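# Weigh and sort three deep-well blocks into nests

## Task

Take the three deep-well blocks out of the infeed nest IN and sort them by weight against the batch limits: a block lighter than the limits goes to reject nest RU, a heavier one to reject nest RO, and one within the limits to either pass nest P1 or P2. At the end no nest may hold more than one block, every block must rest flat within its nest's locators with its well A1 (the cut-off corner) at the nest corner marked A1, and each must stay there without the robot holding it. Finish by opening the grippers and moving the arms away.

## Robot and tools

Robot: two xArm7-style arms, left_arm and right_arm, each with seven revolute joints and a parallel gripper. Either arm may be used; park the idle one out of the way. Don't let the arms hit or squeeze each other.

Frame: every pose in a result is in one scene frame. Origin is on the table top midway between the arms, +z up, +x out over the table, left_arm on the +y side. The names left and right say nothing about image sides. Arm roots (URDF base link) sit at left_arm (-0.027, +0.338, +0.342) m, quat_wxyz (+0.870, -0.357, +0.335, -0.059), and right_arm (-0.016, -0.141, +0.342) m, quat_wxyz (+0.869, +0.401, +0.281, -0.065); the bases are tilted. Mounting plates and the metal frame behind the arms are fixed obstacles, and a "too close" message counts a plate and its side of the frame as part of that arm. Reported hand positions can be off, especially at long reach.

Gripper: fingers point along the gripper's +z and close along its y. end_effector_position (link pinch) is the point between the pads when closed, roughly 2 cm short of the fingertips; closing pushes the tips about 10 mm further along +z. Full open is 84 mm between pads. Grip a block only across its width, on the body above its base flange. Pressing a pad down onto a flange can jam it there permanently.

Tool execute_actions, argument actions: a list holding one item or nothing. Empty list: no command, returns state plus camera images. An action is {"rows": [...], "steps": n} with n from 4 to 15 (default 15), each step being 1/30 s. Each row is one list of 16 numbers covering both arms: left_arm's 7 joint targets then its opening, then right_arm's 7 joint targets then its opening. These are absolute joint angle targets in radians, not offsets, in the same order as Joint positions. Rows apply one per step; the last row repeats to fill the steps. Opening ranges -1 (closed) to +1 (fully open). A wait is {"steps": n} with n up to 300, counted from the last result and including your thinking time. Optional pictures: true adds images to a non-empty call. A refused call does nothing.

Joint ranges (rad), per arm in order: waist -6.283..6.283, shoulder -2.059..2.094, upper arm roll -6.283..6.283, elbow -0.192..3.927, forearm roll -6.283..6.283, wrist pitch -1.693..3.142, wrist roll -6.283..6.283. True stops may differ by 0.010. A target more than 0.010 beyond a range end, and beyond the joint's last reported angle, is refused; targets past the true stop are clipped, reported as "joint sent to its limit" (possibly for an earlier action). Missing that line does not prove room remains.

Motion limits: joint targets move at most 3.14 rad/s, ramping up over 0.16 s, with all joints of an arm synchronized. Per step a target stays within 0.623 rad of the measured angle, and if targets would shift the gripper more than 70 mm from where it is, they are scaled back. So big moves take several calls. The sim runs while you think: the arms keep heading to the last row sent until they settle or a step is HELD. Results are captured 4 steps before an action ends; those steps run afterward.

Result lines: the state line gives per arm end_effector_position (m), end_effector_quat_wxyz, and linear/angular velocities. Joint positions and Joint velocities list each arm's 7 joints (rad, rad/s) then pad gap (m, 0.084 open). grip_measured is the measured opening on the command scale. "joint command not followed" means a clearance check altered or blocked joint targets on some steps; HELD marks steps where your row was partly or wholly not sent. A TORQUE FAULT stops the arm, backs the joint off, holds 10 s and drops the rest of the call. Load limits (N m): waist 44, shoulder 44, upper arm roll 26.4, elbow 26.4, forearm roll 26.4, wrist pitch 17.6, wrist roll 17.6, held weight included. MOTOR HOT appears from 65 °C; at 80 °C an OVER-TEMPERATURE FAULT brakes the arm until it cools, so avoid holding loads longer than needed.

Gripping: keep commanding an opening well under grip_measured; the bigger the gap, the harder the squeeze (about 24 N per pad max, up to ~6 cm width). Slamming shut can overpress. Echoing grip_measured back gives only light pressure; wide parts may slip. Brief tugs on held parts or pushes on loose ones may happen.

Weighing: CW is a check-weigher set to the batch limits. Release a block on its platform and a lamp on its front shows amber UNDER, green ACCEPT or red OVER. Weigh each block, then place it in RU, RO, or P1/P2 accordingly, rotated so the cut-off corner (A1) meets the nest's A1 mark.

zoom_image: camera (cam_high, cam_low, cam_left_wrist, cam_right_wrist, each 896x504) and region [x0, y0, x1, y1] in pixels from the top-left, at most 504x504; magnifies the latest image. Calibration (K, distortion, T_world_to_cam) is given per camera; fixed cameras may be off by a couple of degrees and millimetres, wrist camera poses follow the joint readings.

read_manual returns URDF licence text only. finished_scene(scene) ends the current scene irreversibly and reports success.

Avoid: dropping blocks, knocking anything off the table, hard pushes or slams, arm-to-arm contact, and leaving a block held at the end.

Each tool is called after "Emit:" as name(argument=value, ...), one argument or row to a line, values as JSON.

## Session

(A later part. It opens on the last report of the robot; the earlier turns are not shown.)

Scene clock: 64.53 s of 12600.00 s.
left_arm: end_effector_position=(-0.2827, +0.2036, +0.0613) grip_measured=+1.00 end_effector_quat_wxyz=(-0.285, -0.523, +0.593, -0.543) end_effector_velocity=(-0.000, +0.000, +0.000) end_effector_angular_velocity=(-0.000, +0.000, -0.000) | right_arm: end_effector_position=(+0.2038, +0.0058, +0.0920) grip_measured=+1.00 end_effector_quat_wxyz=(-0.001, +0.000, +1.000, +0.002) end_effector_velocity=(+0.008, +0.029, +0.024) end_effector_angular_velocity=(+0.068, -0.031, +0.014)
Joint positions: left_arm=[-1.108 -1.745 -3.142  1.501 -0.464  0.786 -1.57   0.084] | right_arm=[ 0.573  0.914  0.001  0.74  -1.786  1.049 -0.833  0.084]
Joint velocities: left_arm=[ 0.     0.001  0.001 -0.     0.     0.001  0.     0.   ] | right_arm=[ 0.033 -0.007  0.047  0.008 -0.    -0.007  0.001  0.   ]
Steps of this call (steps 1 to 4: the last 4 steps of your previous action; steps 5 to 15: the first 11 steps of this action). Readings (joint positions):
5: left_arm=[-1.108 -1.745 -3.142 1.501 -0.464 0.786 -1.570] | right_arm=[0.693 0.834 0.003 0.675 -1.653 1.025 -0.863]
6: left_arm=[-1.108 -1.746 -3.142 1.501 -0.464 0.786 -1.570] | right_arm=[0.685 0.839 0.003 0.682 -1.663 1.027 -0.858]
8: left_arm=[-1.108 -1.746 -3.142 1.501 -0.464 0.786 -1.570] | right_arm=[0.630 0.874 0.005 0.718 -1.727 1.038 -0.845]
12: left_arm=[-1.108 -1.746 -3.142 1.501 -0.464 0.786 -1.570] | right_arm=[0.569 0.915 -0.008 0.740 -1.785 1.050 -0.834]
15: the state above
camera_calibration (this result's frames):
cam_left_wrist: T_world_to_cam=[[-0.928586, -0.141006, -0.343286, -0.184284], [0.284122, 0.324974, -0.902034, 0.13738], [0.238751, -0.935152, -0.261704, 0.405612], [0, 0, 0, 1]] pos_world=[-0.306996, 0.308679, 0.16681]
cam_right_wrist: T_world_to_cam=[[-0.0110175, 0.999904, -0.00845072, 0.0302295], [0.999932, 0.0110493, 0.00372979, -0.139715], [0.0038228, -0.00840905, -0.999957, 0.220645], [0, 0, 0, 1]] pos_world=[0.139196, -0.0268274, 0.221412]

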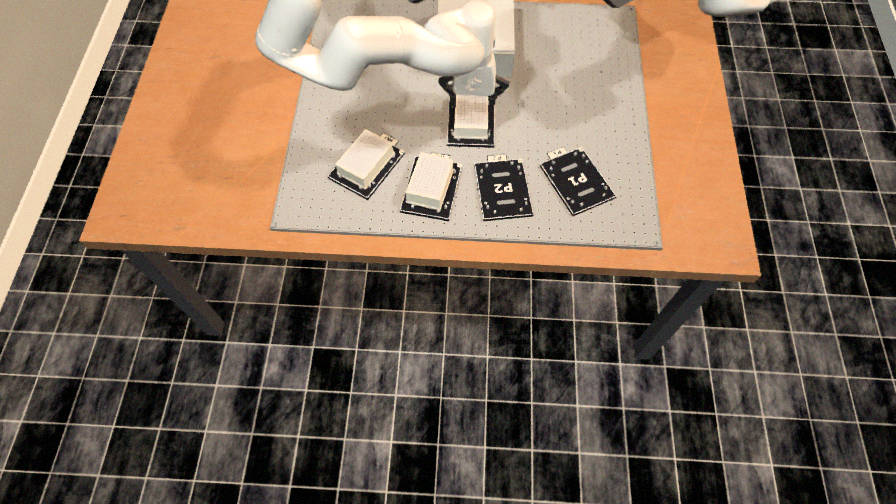

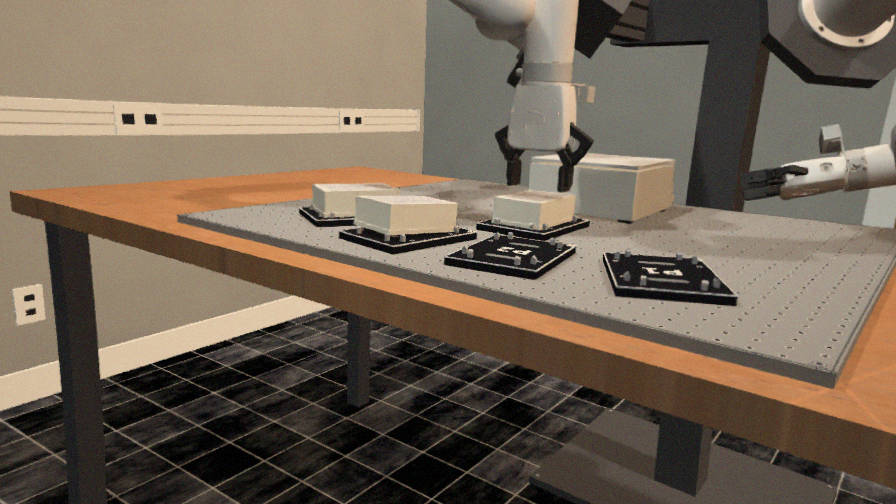

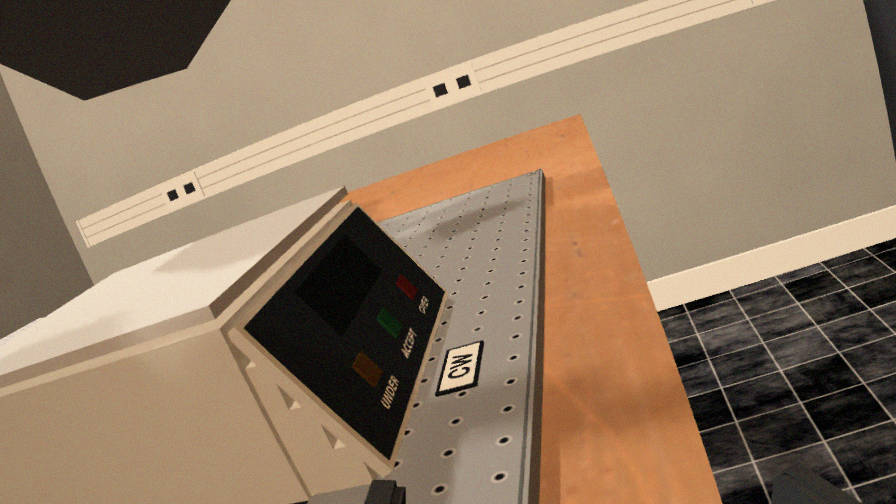

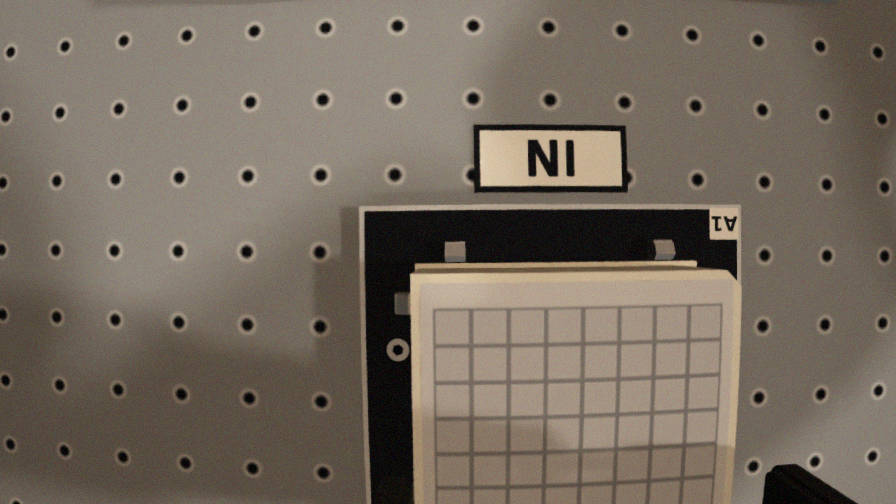

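Emit:
execute_actions(
  actions=[
    {"rows":[[-1.108,-1.7455,-3.1416,1.501,-0.464,0.786,-1.57,1,0.558,0.9255,0,0.748,-1.802,1.052,-0.832,1],[-1.108,-1.7455,-3.1416,1.501,-0.464,0.786,-1.57,1,0.543,0.9355,0,0.756,-1.817,1.0555,-0.8315,1],[-1.108,-1.7455,-3.1416,1.501,-0.464,0.786,-1.57,1,0.543,0.9355,0,0.756,-1.817,1.0555,-0.8315,1],[-1.108,-1.7455,-3.1416,1.501,-0.464,0.786,-1.57,1,0.528,0.9455,0,0.764,-1.832,1.059,-0.831,1],[-1.108,-1.7455,-3.1416,1.501,-0.464,0.786,-1.57,1,0.528,0.9455,0,0.764,-1.832,1.059,-0.831,1],[-1.108,-1.7455,-3.1416,1.501,-0.464,0.786,-1.57,1,0.513,0.955,0,0.772,-1.847,1.062,-0.83,1]],"steps":15},
  ],
  pictures=true,
)

Scene clock: 65.83 s of 12600.00 s.
left_arm: end_effector_position=(-0.2827, +0.2036, +0.0613) grip_measured=+1.00 end_effector_quat_wxyz=(-0.285, -0.523, +0.593, -0.543) end_effector_velocity=(+0.000, -0.001, -0.000) end_effector_angular_velocity=(-0.000, +0.000, +0.000) | right_arm: end_effector_position=(+0.2028, +0.0047, +0.0711) grip_measured=+1.00 end_effector_quat_wxyz=(-0.002, -0.001, +1.000, +0.000) end_effector_velocity=(+0.003, +0.010, +0.006) end_effector_angular_velocity=(+0.025, -0.012, +0.005)
Joint positions: left_arm=[-1.108 -1.745 -3.142  1.501 -0.464  0.786 -1.57   0.084] | right_arm=[ 0.513  0.955 -0.001  0.772 -1.846  1.062 -0.83   0.084]
Joint velocities: left_arm=[ 0.    -0.002 -0.001 -0.    -0.    -0.002  0.    -0.   ] | right_arm=[ 0.002  0.     0.018  0.004 -0.011  0.001  0.002  0.   ]
Steps of this call (steps 1 to 4: the last 4 steps of your previous action; steps 5 to 15: the robot went on to your last target; steps 16 to 28: nothing new was sent; steps 29 to 39: the first 11 steps of this action). Readings (joint positions):
29: left_arm=[-1.108 -1.746 -3.142 1.501 -0.464 0.786 -1.570] | right_arm=[0.573 0.916 0.000 0.740 -1.788 1.049 -0.833]
30: left_arm=[-1.108 -1.746 -3.142 1.501 -0.464 0.786 -1.570] | right_arm=[0.568 0.919 0.001 0.743 -1.793 1.050 -0.833]
32: left_arm=[-1.108 -1.746 -3.142 1.501 -0.464 0.786 -1.570] | right_arm=[0.550 0.931 0.001 0.753 -1.811 1.054 -0.832]
36: left_arm=[-1.108 -1.745 -3.142 1.501 -0.464 0.786 -1.570] | right_arm=[0.518 0.952 -0.001 0.769 -1.841 1.061 -0.830]
39: the state above
camera_calibration (this result's frames):
cam_left_wrist: T_world_to_cam=[[-0.928586, -0.141005, -0.343285, -0.184284], [0.284122, 0.324974, -0.902035, 0.13738], [0.238751, -0.935152, -0.261704, 0.405612], [0, 0, 0, 1]] pos_world=[-0.306996, 0.308679, 0.16681]
cam_right_wrist: T_world_to_cam=[[-0.0130107, 0.999844, -0.0119051, 0.0317907], [0.999913, 0.0130377, 0.00219429, -0.13853], [0.00234917, -0.0118755, -0.999927, 0.200015], [0, 0, 0, 1]] pos_world=[0.138462, -0.0276043, 0.200683]

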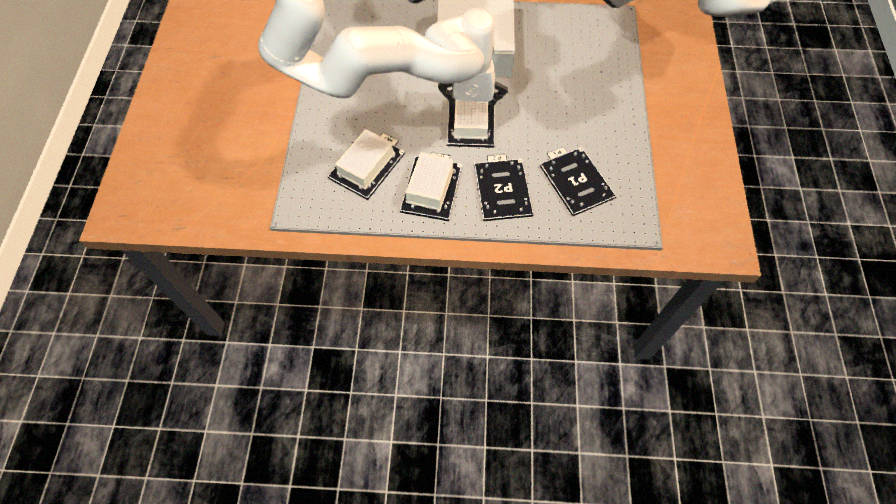

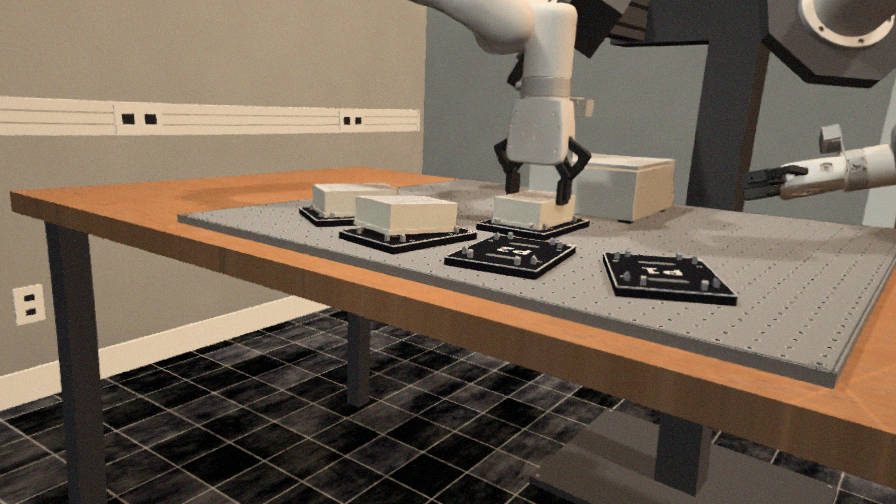

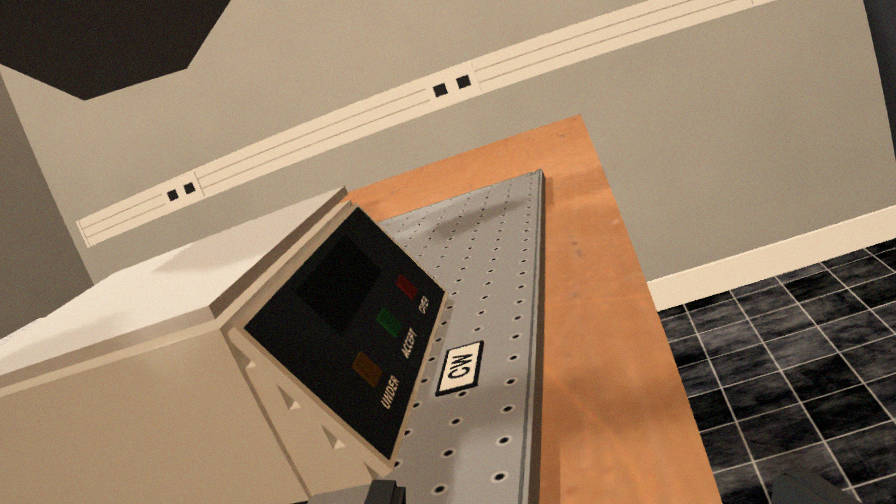

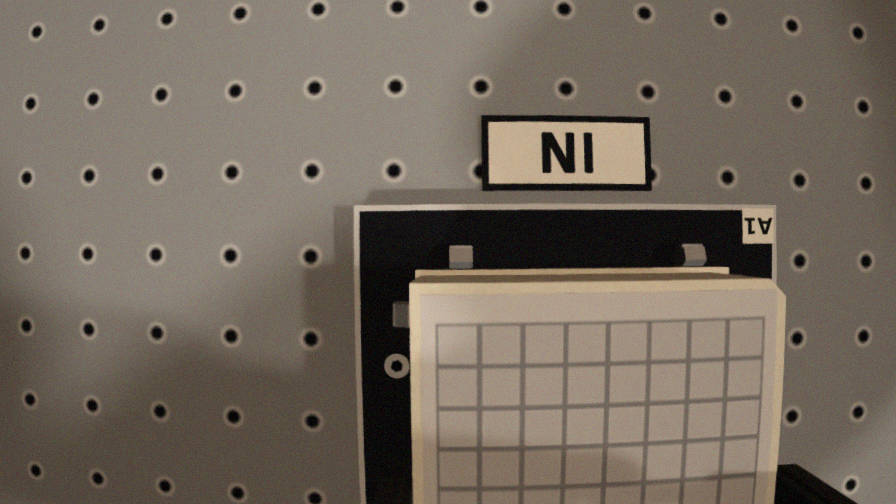

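Emit:
execute_actions(
  actions=[
    {"rows":[[-1.108,-1.7455,-3.1416,1.501,-0.464,0.786,-1.57,1,0.5165,0.957,0,0.7735,-1.846,1.062,-0.83,1],[-1.108,-1.7455,-3.1416,1.501,-0.464,0.786,-1.57,1,0.5165,0.957,0,0.7735,-1.846,1.062,-0.83,1],[-1.108,-1.7455,-3.1416,1.501,-0.464,0.786,-1.57,1,0.5165,0.957,0,0.7735,-1.846,1.062,-0.83,1],[-1.108,-1.7455,-3.1416,1.501,-0.464,0.786,-1.57,1,0.502,0.9665,0,0.782,-1.86,1.065,-0.829,1],[-1.108,-1.7455,-3.1416,1.501,-0.464,0.786,-1.57,1,0.502,0.9665,0,0.782,-1.86,1.065,-0.829,1],[-1.108,-1.7455,-3.1416,1.501,-0.464,0.786,-1.57,1,0.4875,0.976,0,0.790,-1.874,1.0685,-0.829,1],[-1.108,-1.7455,-3.1416,1.501,-0.464,0.786,-1.57,1,0.4875,0.976,0,0.790,-1.874,1.0685,-0.829,1],[-1.108,-1.7455,-3.1416,1.501,-0.464,0.786,-1.57,1,0.473,0.985,0,0.7985,-1.888,1.072,-0.828,1],[-1.108,-1.7455,-3.1416,1.501,-0.464,0.786,-1.57,1,0.473,0.985,0,0.7985,-1.888,1.072,-0.828,1],[-1.108,-1.7455,-3.1416,1.501,-0.464,0.786,-1.57,1,0.459,0.994,0,0.807,-1.9015,1.075,-0.827,1]],"steps":15},
  ],
)

Emit:
execute_actions(
  actions=[
    {"rows":[[-1.108,-1.7455,-3.1416,1.501,-0.464,0.786,-1.57,1,0.459,0.994,0,0.807,-1.9015,1.075,-0.827,1]],"steps":8},
  ],
  pictures=true,
)

Scene clock: 66.77 s of 12600.00 s.
left_arm: end_effector_position=(-0.2827, +0.2036, +0.0613) grip_measured=+1.00 end_effector_quat_wxyz=(-0.285, -0.523, +0.593, -0.543) end_effector_velocity=(+0.001, -0.001, +0.000) end_effector_angular_velocity=(-0.001, -0.000, +0.002) | right_arm: end_effector_position=(+0.2032, +0.0059, +0.0560) grip_measured=+1.00 end_effector_quat_wxyz=(-0.000, -0.001, +1.000, +0.000) end_effector_velocity=(+0.002, +0.001, -0.072) end_effector_angular_velocity=(-0.001, -0.006, -0.021)
Joint positions: left_arm=[-1.108 -1.746 -3.142  1.501 -0.464  0.786 -1.57   0.084] | right_arm=[ 0.47   0.987 -0.     0.801 -1.891  1.072 -0.828  0.084]
Joint velocities: left_arm=[ 0.    -0.001 -0.    -0.    -0.     0.     0.     0.   ] | right_arm=[-0.217  0.139  0.007  0.132 -0.208  0.05   0.015  0.   ]
Steps of this call (steps 1 to 4: the last 4 steps of your previous action; steps 5 to 15: the robot went on to your last target; steps 16 to 17: nothing new was sent; steps 18 to 28: the first 11 steps of this action). Readings (joint positions):
18: left_arm=[-1.108 -1.746 -3.142 1.501 -0.464 0.786 -1.570] | right_arm=[0.513 0.955 0.000 0.772 -1.847 1.062 -0.830]
19: left_arm=[-1.108 -1.746 -3.142 1.501 -0.464 0.786 -1.570] | right_arm=[0.514 0.956 -0.000 0.773 -1.847 1.062 -0.830]
21: left_arm=[-1.108 -1.746 -3.142 1.501 -0.464 0.786 -1.570] | right_arm=[0.515 0.957 -0.000 0.774 -1.847 1.063 -0.830]
25: left_arm=[-1.108 -1.746 -3.142 1.501 -0.464 0.786 -1.570] | right_arm=[0.492 0.973 -0.000 0.787 -1.870 1.068 -0.829]
28: the state above

Scene clock: 67.03 s of 12600.00 s.
left_arm: end_effector_position=(-0.2827, +0.2036, +0.0613) grip_measured=+1.00 end_effector_quat_wxyz=(-0.285, -0.523, +0.593, -0.543) end_effector_velocity=(-0.000, +0.000, -0.000) end_effector_angular_velocity=(+0.001, +0.000, -0.001) | right_arm: end_effector_position=(+0.2033, +0.0058, +0.0524) grip_measured=+1.00 end_effector_quat_wxyz=(-0.000, -0.000, +1.000, +0.000) end_effector_velocity=(-0.000, -0.000, -0.000) end_effector_angular_velocity=(-0.002, +0.000, +0.000)
Joint positions: left_arm=[-1.108 -1.746 -3.142  1.501 -0.464  0.786 -1.57   0.084] | right_arm=[ 0.459  0.994  0.     0.807 -1.901  1.075 -0.827  0.084]
Joint velocities: left_arm=[ 0.     0.    -0.     0.001 -0.    -0.     0.    -0.   ] | right_arm=[ 0.001 -0.    -0.001  0.     0.001 -0.    -0.    -0.   ]
Steps of this call (steps 1 to 4: the last 4 steps of your previous action; steps 5 to 8: the first 4 steps of this action). Readings (joint positions):
5: left_arm=[-1.108 -1.746 -3.142 1.501 -0.464 0.786 -1.570] | right_arm=[0.459 0.994 0.000 0.807 -1.901 1.075 -0.827]
6: left_arm=[-1.108 -1.745 -3.142 1.501 -0.464 0.786 -1.570] | right_arm=[0.459 0.994 0.000 0.807 -1.901 1.075 -0.827]
8: the state above
camera_calibration (this result's frames):
cam_left_wrist: T_world_to_cam=[[-0.928586, -0.141006, -0.343286, -0.184284], [0.284122, 0.324974, -0.902034, 0.13738], [0.238751, -0.935152, -0.261704, 0.405612], [0, 0, 0, 1]] pos_world=[-0.306996, 0.308679, 0.16681]
cam_right_wrist: T_world_to_cam=[[-0.0116329, 0.999864, -0.0116946, 0.0301794], [0.999918, 0.0116948, 0.00524169, -0.139098], [0.00537774, -0.0116326, -0.999918, 0.180692], [0, 0, 0, 1]] pos_world=[0.138465, -0.0264466, 0.181759]

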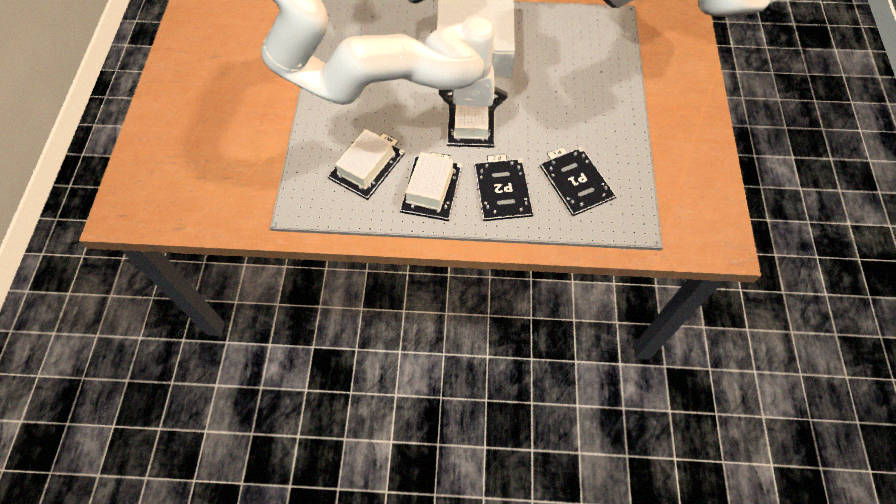

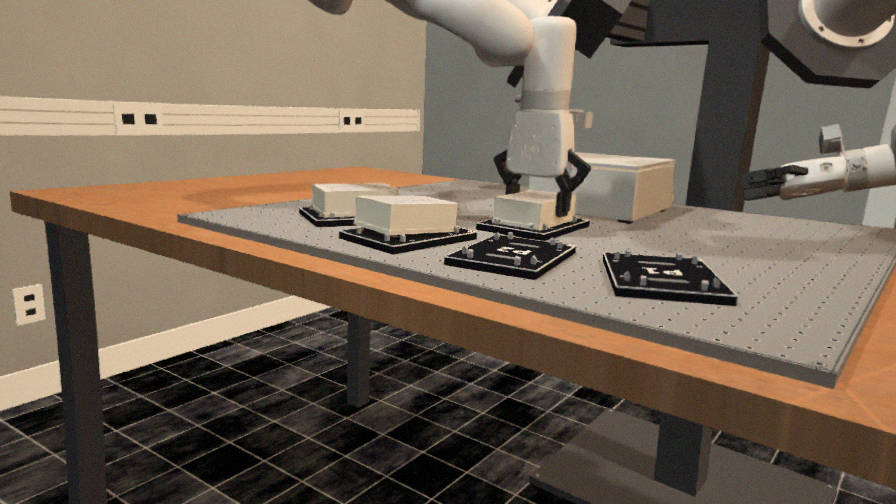

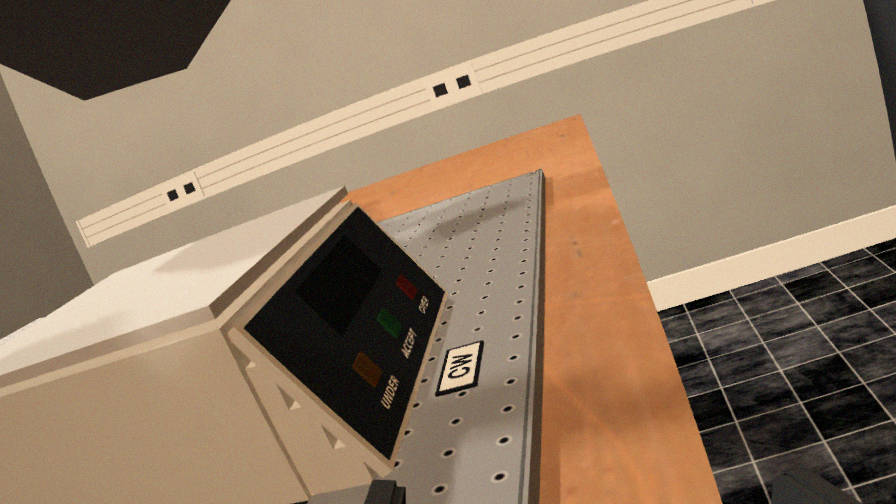

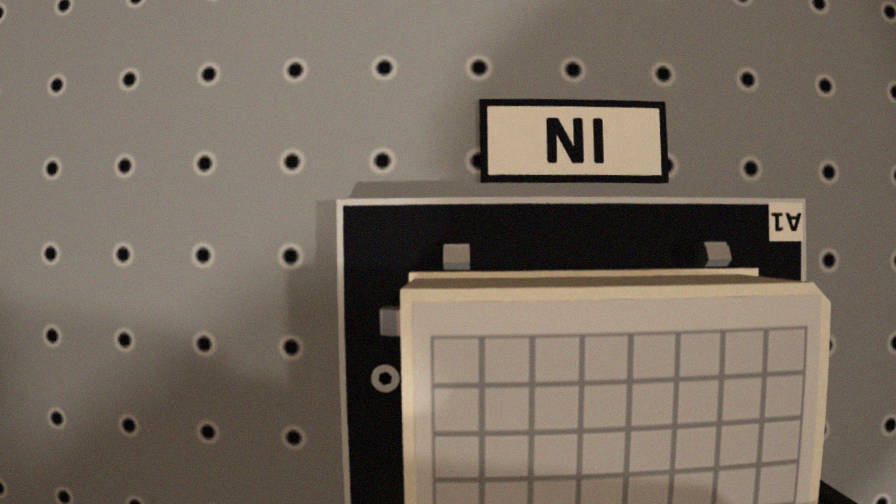

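Emit:
execute_actions(
  actions=[
    {"rows":[[-1.108,-1.7455,-3.1416,1.501,-0.464,0.786,-1.57,1,0.459,0.994,0,0.807,-1.9015,1.075,-0.827,0.6],[-1.108,-1.7455,-3.1416,1.501,-0.464,0.786,-1.57,1,0.459,0.994,0,0.807,-1.9015,1.075,-0.827,0.6],[-1.108,-1.7455,-3.1416,1.501,-0.464,0.786,-1.57,1,0.459,0.994,0,0.807,-1.9015,1.075,-0.827,0.2]],"steps":12},
  ],
)

Emit:
execute_actions(
  actions=[
    {"rows":[[-1.108,-1.7455,-3.1416,1.501,-0.464,0.786,-1.57,1,0.4875,0.976,0,0.790,-1.874,1.0685,-0.829,0.2],[-1.108,-1.7455,-3.1416,1.501,-0.464,0.786,-1.57,1,0.4875,0.976,0,0.790,-1.874,1.0685,-0.829,0.2],[-1.108,-1.7455,-3.1416,1.501,-0.464,0.786,-1.57,1,0.4875,0.976,0,0.790,-1.874,1.0685,-0.829,0.2],[-1.108,-1.7455,-3.1416,1.501,-0.464,0.786,-1.57,1,0.5165,0.957,0,0.7735,-1.846,1.062,-0.83,0.2],[-1.108,-1.7455,-3.1416,1.501,-0.464,0.786,-1.57,1,0.5165,0.957,0,0.7735,-1.846,1.062,-0.83,0.2],[-1.108,-1.7455,-3.1416,1.501,-0.464,0.786,-1.57,1,0.5733,0.9156,0,0.7397,-1.787,1.049,-0.833,0.2],[-1.108,-1.7455,-3.1416,1.501,-0.464,0.786,-1.57,1,0.5733,0.9156,0,0.7397,-1.787,1.049,-0.833,0.2],[-1.108,-1.7455,-3.1416,1.501,-0.464,0.786,-1.57,1,0.6325,0.8735,0,0.708,-1.721,1.0375,-0.8455,0.2],[-1.108,-1.7455,-3.1416,1.501,-0.464,0.786,-1.57,1,0.6325,0.8735,0,0.708,-1.721,1.0375,-0.8455,0.2],[-1.108,-1.7455,-3.1416,1.501,-0.464,0.786,-1.57,1,0.694,0.8315,0,0.68,-1.653,1.026,-0.858,0.2]],"steps":15},
  ],
)

Emit:
execute_actions(
  actions=[
    {"rows":[[-1.108,-1.7455,-3.1416,1.501,-0.464,0.786,-1.57,1,0.666,0.90,0,1.0,-1.53,1.035,-1.24,0.2]],"steps":11},
  ],
)

Emit:
execute_actions(
  actions=[
    {"rows":[[-1.108,-1.7455,-3.1416,1.501,-0.464,0.786,-1.57,1,0.638,0.975,0,1.325,-1.406,1.043,-1.618,0.2]],"steps":15},
  ],
)

Emit:
execute_actions(
  actions=[
    {"rows":[[-1.108,-1.7455,-3.1416,1.501,-0.464,0.786,-1.57,1,0.597,1.014,0,1.361,-1.446,1.029,-1.615,0.2],[-1.108,-1.7455,-3.1416,1.501,-0.464,0.786,-1.57,1,0.597,1.014,0,1.361,-1.446,1.029,-1.615,0.2],[-1.108,-1.7455,-3.1416,1.501,-0.464,0.786,-1.57,1,0.597,1.014,0,1.361,-1.446,1.029,-1.615,0.2],[-1.108,-1.7455,-3.1416,1.501,-0.464,0.786,-1.57,1,0.556,1.0534,0,1.3968,-1.4869,1.0154,-1.613,0.2]],"steps":15},
  ],
)

Emit:
execute_actions(
  actions=[],
)

Scene clock: 68.47 s of 12600.00 s.
left_arm: end_effector_position=(-0.2827, +0.2036, +0.0613) grip_measured=+1.00 end_effector_quat_wxyz=(-0.285, -0.523, +0.593, -0.543) end_effector_velocity=(-0.000, -0.000, +0.001) end_effector_angular_velocity=(-0.001, +0.001, -0.000) | right_arm: end_effector_position=(+0.2033, +0.0057, +0.0523) grip_measured=+0.97 end_effector_quat_wxyz=(-0.000, -0.000, +1.000, +0.000) end_effector_velocity=(-0.000, -0.000, -0.001) end_effector_angular_velocity=(-0.001, +0.001, +0.000)
Joint positions: left_arm=[-1.108 -1.745 -3.142  1.501 -0.464  0.786 -1.57   0.084] | right_arm=[ 0.459  0.994  0.     0.807 -1.901  1.075 -0.827  0.083]
Joint velocities: left_arm=[-0.    -0.     0.002 -0.     0.     0.     0.     0.   ] | right_arm=[-0.001  0.    -0.001  0.001 -0.    -0.    -0.001  0.   ]
Steps of this call (steps 1 to 4: the last 4 steps of your previous action; steps 5 to 15: the robot went on to your last target; steps 16 to 35: nothing new was sent; steps 36 to 43: the first 8 steps of this action). Readings (joint positions):
36: left_arm=[-1.108 -1.746 -3.142 1.501 -0.464 0.786 -1.570] | right_arm=[0.459 0.994 0.000 0.807 -1.901 1.075 -0.827]
37: left_arm=[-1.108 -1.746 -3.142 1.501 -0.464 0.786 -1.570] | right_arm=[0.459 0.994 0.000 0.807 -1.901 1.075 -0.827]
39: left_arm=[-1.108 -1.746 -3.142 1.501 -0.464 0.786 -1.570] | right_arm=[0.459 0.994 0.000 0.807 -1.901 1.075 -0.827]
43: the state above

Scene clock: 68.97 s of 12600.00 s.
left_arm: end_effector_position=(-0.2827, +0.2036, +0.0613) grip_measured=+1.00 end_effector_quat_wxyz=(-0.285, -0.523, +0.593, -0.543) end_effector_velocity=(+0.001, -0.001, +0.000) end_effector_angular_velocity=(-0.001, -0.000, +0.003) | right_arm: end_effector_position=(+0.2036, +0.0050, +0.1107) grip_measured=+0.97 end_effector_quat_wxyz=(-0.002, -0.001, +1.000, +0.001) end_effector_velocity=(+0.007, -0.000, +0.308) end_effector_angular_velocity=(+0.013, -0.010, -0.008)
Joint positions: left_arm=[-1.108 -1.746 -3.142  1.501 -0.464  0.786 -1.57   0.084] | right_arm=[ 0.629  0.876  0.     0.711 -1.724  1.038 -0.845  0.083]
Joint velocities: left_arm=[ 0.    -0.001 -0.    -0.001 -0.     0.001 -0.     0.   ] | right_arm=[ 0.906 -0.631  0.015 -0.44   0.985 -0.17  -0.177  0.   ]
Steps of this call (steps 1 to 4: the last 4 steps of your previous action; steps 5 to 15: the first 11 steps of this action). Readings (joint positions):
5: left_arm=[-1.108 -1.746 -3.142 1.501 -0.464 0.786 -1.570] | right_arm=[0.460 0.993 -0.000 0.806 -1.901 1.075 -0.827]
6: left_arm=[-1.108 -1.746 -3.142 1.501 -0.464 0.786 -1.570] | right_arm=[0.466 0.989 -0.002 0.803 -1.893 1.073 -0.828]
8: left_arm=[-1.108 -1.746 -3.142 1.501 -0.464 0.786 -1.570] | right_arm=[0.484 0.978 -0.000 0.793 -1.878 1.069 -0.829]
12: left_arm=[-1.108 -1.745 -3.142 1.501 -0.464 0.786 -1.570] | right_arm=[0.546 0.936 -0.002 0.755 -1.814 1.055 -0.832]
15: the state above

Scene clock: 69.33 s of 12600.00 s.
left_arm: end_effector_position=(-0.2827, +0.2036, +0.0613) grip_measured=+1.00 end_effector_quat_wxyz=(-0.285, -0.523, +0.593, -0.543) end_effector_velocity=(+0.000, +0.000, +0.000) end_effector_angular_velocity=(-0.000, +0.000, +0.001) | right_arm: end_effector_position=(+0.2705, +0.0412, +0.1233) grip_measured=+0.97 end_effector_quat_wxyz=(+0.001, -0.028, +1.000, -0.005) end_effector_velocity=(+0.497, +0.228, -0.009) end_effector_angular_velocity=(+0.027, -0.103, +0.222)
Joint positions: left_arm=[-1.108 -1.746 -3.142  1.501 -0.464  0.786 -1.57   0.084] | right_arm=[ 0.673  0.878 -0.001  0.887 -1.575  1.032 -1.102  0.083]
Joint velocities: left_arm=[ 0.     0.001  0.    -0.001 -0.     0.001 -0.    -0.   ] | right_arm=[-0.087  0.207  0.011  1.351  0.482  0.031 -1.492  0.   ]
Steps of this call (steps 1 to 4: the last 4 steps of your previous action; steps 5 to 11: the first 7 steps of this action). Readings (joint positions):
5: left_arm=[-1.108 -1.746 -3.142 1.501 -0.464 0.786 -1.570] | right_arm=[0.695 0.832 0.003 0.682 -1.654 1.026 -0.859]
6: left_arm=[-1.108 -1.746 -3.142 1.501 -0.464 0.786 -1.570] | right_arm=[0.692 0.835 0.001 0.688 -1.650 1.027 -0.870]
8: left_arm=[-1.108 -1.746 -3.142 1.501 -0.464 0.786 -1.570] | right_arm=[0.684 0.853 -0.001 0.742 -1.626 1.029 -0.943]
11: the state above

Scene clock: 69.83 s of 12600.00 s.
left_arm: end_effector_position=(-0.2827, +0.2036, +0.0613) grip_measured=+1.00 end_effector_quat_wxyz=(-0.285, -0.523, +0.593, -0.543) end_effector_velocity=(-0.000, +0.000, +0.000) end_effector_angular_velocity=(-0.000, +0.000, -0.000) | right_arm: end_effector_position=(+0.4203, +0.0913, +0.1209) grip_measured=+0.97 end_effector_quat_wxyz=(+0.002, -0.081, +0.997, +0.000) end_effector_velocity=(+0.035, +0.006, -0.004) end_effector_angular_velocity=(-0.004, +0.025, +0.098)
Joint positions: left_arm=[-1.108 -1.745 -3.142  1.501 -0.464  0.786 -1.57   0.084] | right_arm=[ 0.638  0.97  -0.001  1.325 -1.409  1.043 -1.608  0.083]
Joint velocities: left_arm=[-0.     0.     0.001  0.     0.     0.001  0.     0.   ] | right_arm=[-0.015  0.035 -0.001  0.126  0.068  0.008 -0.219 -0.   ]
Steps of this call (steps 1 to 4: the last 4 steps of your previous action; steps 5 to 15: the first 11 steps of this action). Readings (joint positions):
5: left_arm=[-1.108 -1.745 -3.142 1.501 -0.464 0.786 -1.570] | right_arm=[0.666 0.897 -0.001 1.003 -1.532 1.035 -1.236]
6: left_arm=[-1.108 -1.746 -3.142 1.501 -0.464 0.786 -1.570] | right_arm=[0.665 0.901 -0.000 1.008 -1.527 1.035 -1.250]
8: left_arm=[-1.108 -1.746 -3.142 1.501 -0.464 0.786 -1.570] | right_arm=[0.660 0.920 0.001 1.062 -1.502 1.037 -1.325]
12: left_arm=[-1.108 -1.746 -3.142 1.501 -0.464 0.786 -1.570] | right_arm=[0.644 0.959 -0.000 1.260 -1.432 1.041 -1.537]
15: the state above

Scene clock: 70.33 s of 12600.00 s.
left_arm: end_effector_position=(-0.2827, +0.2036, +0.0613) grip_measured=+1.00 end_effector_quat_wxyz=(-0.285, -0.523, +0.593, -0.543) end_effector_velocity=(+0.001, +0.001, -0.001) end_effector_angular_velocity=(+0.002, -0.002, -0.000) | right_arm: end_effector_position=(+0.4183, +0.0913, +0.0723) grip_measured=+0.97 end_effector_quat_wxyz=(-0.002, -0.087, +0.996, -0.003) end_effector_velocity=(+0.029, +0.064, +0.073) end_effector_angular_velocity=(+0.149, -0.069, -0.004)
Joint positions: left_arm=[-1.108 -1.746 -3.142  1.501 -0.464  0.786 -1.57   0.084] | right_arm=[ 0.554  1.054 -0.003  1.395 -1.487  1.016 -1.613  0.083]
Joint velocities: left_arm=[-0.     0.001 -0.002 -0.     0.    -0.001  0.    -0.   ] | right_arm=[ 0.056 -0.025  0.097  0.033 -0.003 -0.02   0.001  0.   ]
Steps of this call (steps 1 to 4: the last 4 steps of your previous action; steps 5 to 15: the first 11 steps of this action). Readings (joint positions):
5: left_arm=[-1.108 -1.746 -3.142 1.501 -0.464 0.786 -1.570] | right_arm=[0.637 0.977 0.001 1.321 -1.407 1.042 -1.617]
6: left_arm=[-1.108 -1.745 -3.142 1.501 -0.464 0.786 -1.570] | right_arm=[0.630 0.984 0.003 1.330 -1.416 1.039 -1.617]
8: left_arm=[-1.108 -1.746 -3.142 1.501 -0.464 0.786 -1.570] | right_arm=[0.606 1.008 0.004 1.355 -1.440 1.030 -1.615]
12: left_arm=[-1.108 -1.746 -3.142 1.501 -0.464 0.786 -1.570] | right_arm=[0.555 1.053 -0.007 1.392 -1.484 1.018 -1.613]
15: the state above

Scene clock: 70.47 s of 12600.00 s.
left_arm: end_effector_position=(-0.2827, +0.2036, +0.0613) grip_measured=+1.00 end_effector_quat_wxyz=(-0.285, -0.523, +0.593, -0.543) end_effector_velocity=(-0.001, +0.001, +0.000) end_effector_angular_velocity=(+0.001, +0.001, -0.001) | right_arm: end_effector_position=(+0.4204, +0.0959, +0.0777) grip_measured=+0.97 end_effector_quat_wxyz=(+0.001, -0.087, +0.996, +0.002) end_effector_velocity=(-0.001, -0.006, -0.007) end_effector_angular_velocity=(-0.016, +0.003, +0.001)
Joint positions: left_arm=[-1.108 -1.746 -3.142  1.501 -0.464  0.786 -1.57   0.084] | right_arm=[ 0.558  1.052  0.003  1.397 -1.487  1.015 -1.613  0.083]
Joint velocities: left_arm=[ 0.     0.001  0.001  0.    -0.     0.001 -0.     0.   ] | right_arm=[-0.003  0.002 -0.012 -0.002  0.     0.002 -0.001 -0.   ]
Kept back: nothing.
Steps of this call (steps 1 to 4: the last 4 steps of your previous action). Readings (joint positions):
1: left_arm=[-1.108 -1.745 -3.142 1.501 -0.464 0.786 -1.570] | right_arm=[0.556 1.054 -0.000 1.396 -1.487 1.016 -1.613]
2: left_arm=[-1.108 -1.745 -3.142 1.501 -0.464 0.786 -1.570] | right_arm=[0.557 1.053 0.002 1.397 -1.487 1.015 -1.613]
4: the state above
camera_calibration (this result's frames):
cam_left_wrist: T_world_to_cam=[[-0.928586, -0.141006, -0.343285, -0.184284], [0.284122, 0.324974, -0.902035, 0.13738], [0.238751, -0.935152, -0.261704, 0.405612], [0, 0, 0, 1]] pos_world=[-0.306996, 0.308679, 0.16681]
cam_right_wrist: T_world_to_cam=[[-0.185418, 0.982631, -0.00751153, 0.0173215], [0.982617, 0.185476, 0.00794441, -0.367049], [0.00919963, -0.00590792, -0.99994, 0.203788], [0, 0, 0, 1]] pos_world=[0.362006, 0.0522621, 0.206822]

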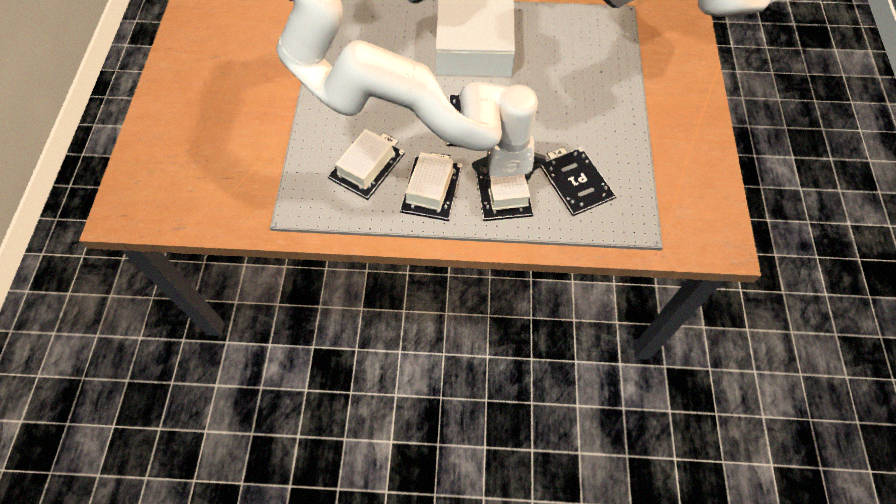

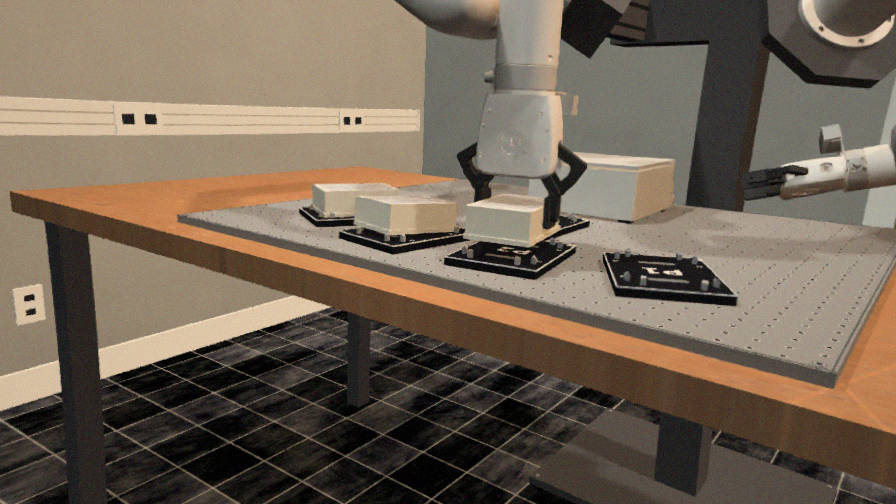

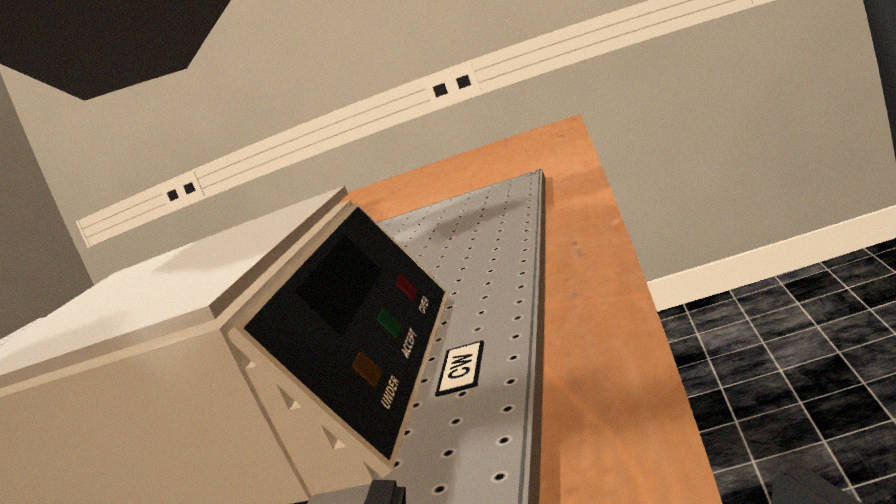

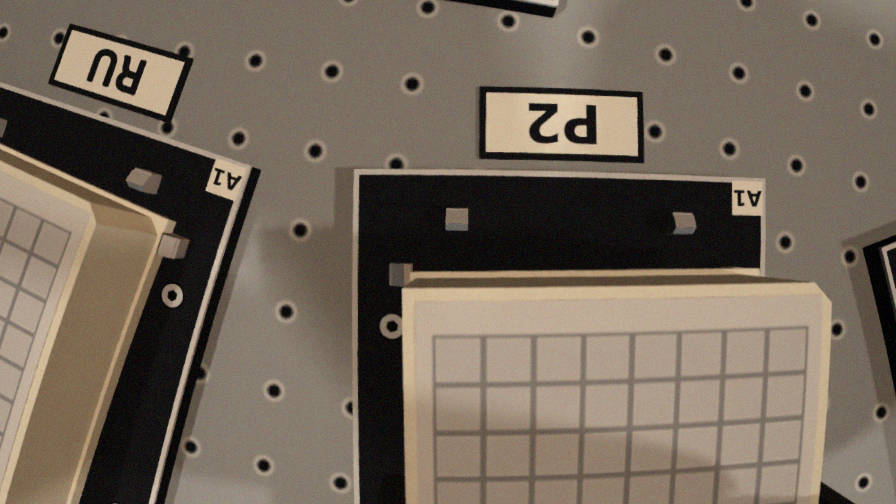

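Emit:
execute_actions(
  actions=[
    {"rows":[[-1.108,-1.7455,-3.1416,1.501,-0.464,0.786,-1.57,1,0.5576,1.0483,0,1.3689,-1.5,1.014,-1.559,0.2]],"steps":15},
  ],
)

Emit:
execute_actions(
  actions=[
    {"steps":20},
  ],
  pictures=true,
)

Scene clock: 71.23 s of 12600.00 s.
left_arm: end_effector_position=(-0.2827, +0.2036, +0.0613) grip_measured=+1.00 end_effector_quat_wxyz=(-0.285, -0.523, +0.593, -0.543) end_effector_velocity=(+0.000, +0.000, -0.000) end_effector_angular_velocity=(+0.000, -0.000, +0.000) | right_arm: end_effector_position=(+0.4105, +0.0926, +0.0752) grip_measured=+0.97 end_effector_quat_wxyz=(+0.000, -0.074, +0.997, +0.000) end_effector_velocity=(+0.007, -0.001, +0.001) end_effector_angular_velocity=(+0.001, -0.006, -0.012)
Joint positions: left_arm=[-1.108 -1.745 -3.142  1.501 -0.464  0.786 -1.57   0.084] | right_arm=[ 0.558  1.048 -0.     1.369 -1.5    1.014 -1.559  0.083]
Joint velocities: left_arm=[ 0.     0.001 -0.    -0.     0.     0.    -0.     0.   ] | right_arm=[-0.001 -0.006 -0.     0.007 -0.     0.     0.001 -0.   ]
Steps of this call (steps 1 to 12: the robot went on to your last target; steps 13 to 23: the first 11 steps of this action). Readings (joint positions):
13: left_arm=[-1.108 -1.746 -3.142 1.501 -0.464 0.786 -1.570] | right_arm=[0.556 1.053 0.000 1.396 -1.487 1.015 -1.612]
14: left_arm=[-1.108 -1.746 -3.142 1.501 -0.464 0.786 -1.570] | right_arm=[0.556 1.052 -0.000 1.392 -1.490 1.015 -1.601]
16: left_arm=[-1.108 -1.746 -3.142 1.501 -0.464 0.786 -1.570] | right_arm=[0.557 1.049 -0.000 1.376 -1.497 1.014 -1.571]
20: left_arm=[-1.108 -1.745 -3.142 1.501 -0.464 0.786 -1.570] | right_arm=[0.558 1.049 0.000 1.368 -1.500 1.014 -1.560]
23: the state above

Scene clock: 71.90 s of 12600.00 s.
left_arm: end_effector_position=(-0.2827, +0.2036, +0.0613) grip_measured=+1.00 end_effector_quat_wxyz=(-0.285, -0.523, +0.593, -0.543) end_effector_velocity=(-0.002, +0.001, +0.000) end_effector_angular_velocity=(+0.001, +0.002, -0.004) | right_arm: end_effector_position=(+0.4100, +0.0926, +0.0751) grip_measured=+0.97 end_effector_quat_wxyz=(-0.000, -0.074, +0.997, +0.000) end_effector_velocity=(+0.000, +0.000, +0.000) end_effector_angular_velocity=(+0.000, -0.002, +0.000)
Joint positions: left_arm=[-1.108 -1.746 -3.142  1.501 -0.464  0.786 -1.57   0.084] | right_arm=[ 0.558  1.048  0.     1.369 -1.5    1.014 -1.559  0.083]
Joint velocities: left_arm=[-0.     0.002  0.002  0.001  0.    -0.002  0.     0.   ] | right_arm=[ 0.001  0.    -0.    -0.    -0.002 -0.     0.001  0.   ]
Kept back: nothing.
Steps of this call (steps 1 to 4: the last 4 steps of your previous action; steps 5 to 15: the robot went on to your last target; steps 16 to 20: nothing new was sent). Readings (joint positions):
1: left_arm=[-1.108 -1.746 -3.142 1.501 -0.464 0.786 -1.570] | right_arm=[0.558 1.048 -0.000 1.370 -1.500 1.014 -1.559]
2: left_arm=[-1.108 -1.746 -3.142 1.501 -0.464 0.786 -1.570] | right_arm=[0.558 1.048 -0.000 1.369 -1.500 1.014 -1.559]
4: left_arm=[-1.108 -1.746 -3.142 1.501 -0.464 0.786 -1.570] | right_arm=[0.558 1.048 -0.000 1.369 -1.500 1.014 -1.559]
8: left_arm=[-1.108 -1.745 -3.142 1.501 -0.464 0.786 -1.570] | right_arm=[0.558 1.048 0.000 1.369 -1.500 1.014 -1.559]
20: the state above
All arms were judged still, so your last target was given up. Only a new action makes them travel on or press farther. Fingers that are still opening or closing keep moving.
camera_calibration (this result's frames):
cam_left_wrist: T_world_to_cam=[[-0.928586, -0.141006, -0.343285, -0.184284], [0.284122, 0.324974, -0.902034, 0.13738], [0.238751, -0.935152, -0.261704, 0.405612], [0, 0, 0, 1]] pos_world=[-0.306996, 0.308679, 0.16681]
cam_right_wrist: T_world_to_cam=[[-0.158523, 0.987284, -0.0118501, 0.00748149], [0.987329, 0.158595, 0.00544629, -0.355466], [0.0072564, -0.0108365, -0.999915, 0.20252], [0, 0, 0, 1]] pos_world=[0.350678, 0.0511835, 0.204528]

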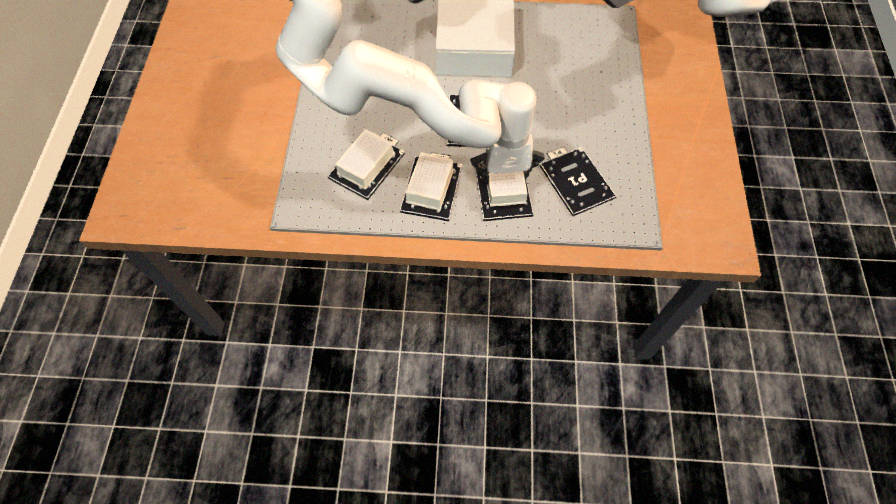

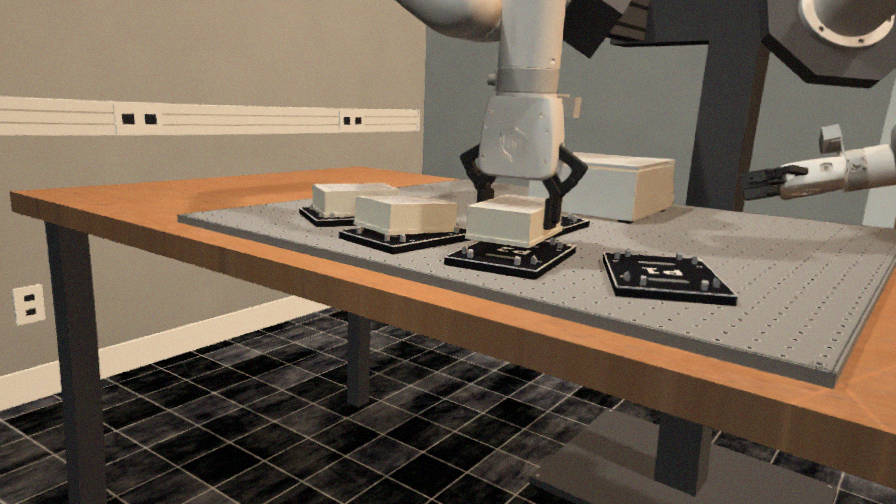

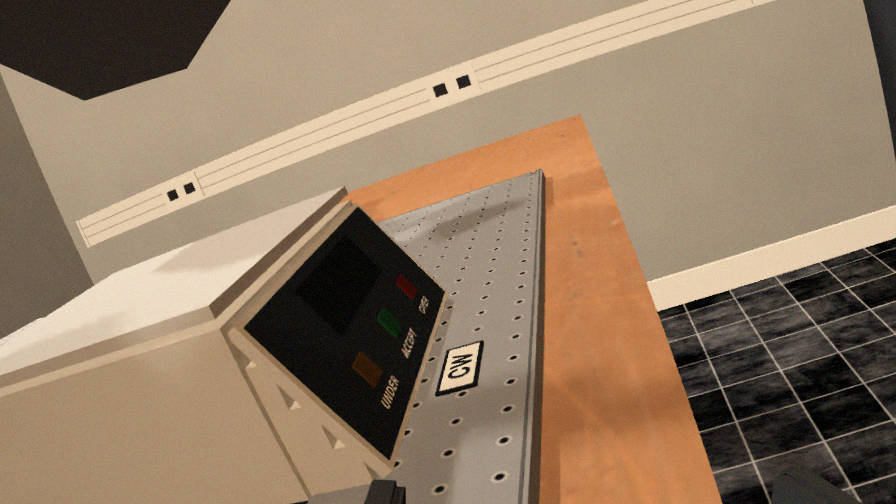

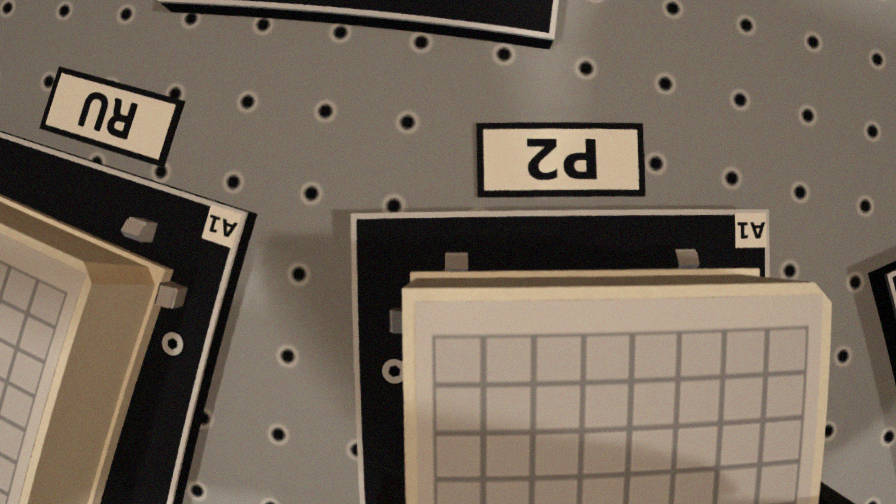

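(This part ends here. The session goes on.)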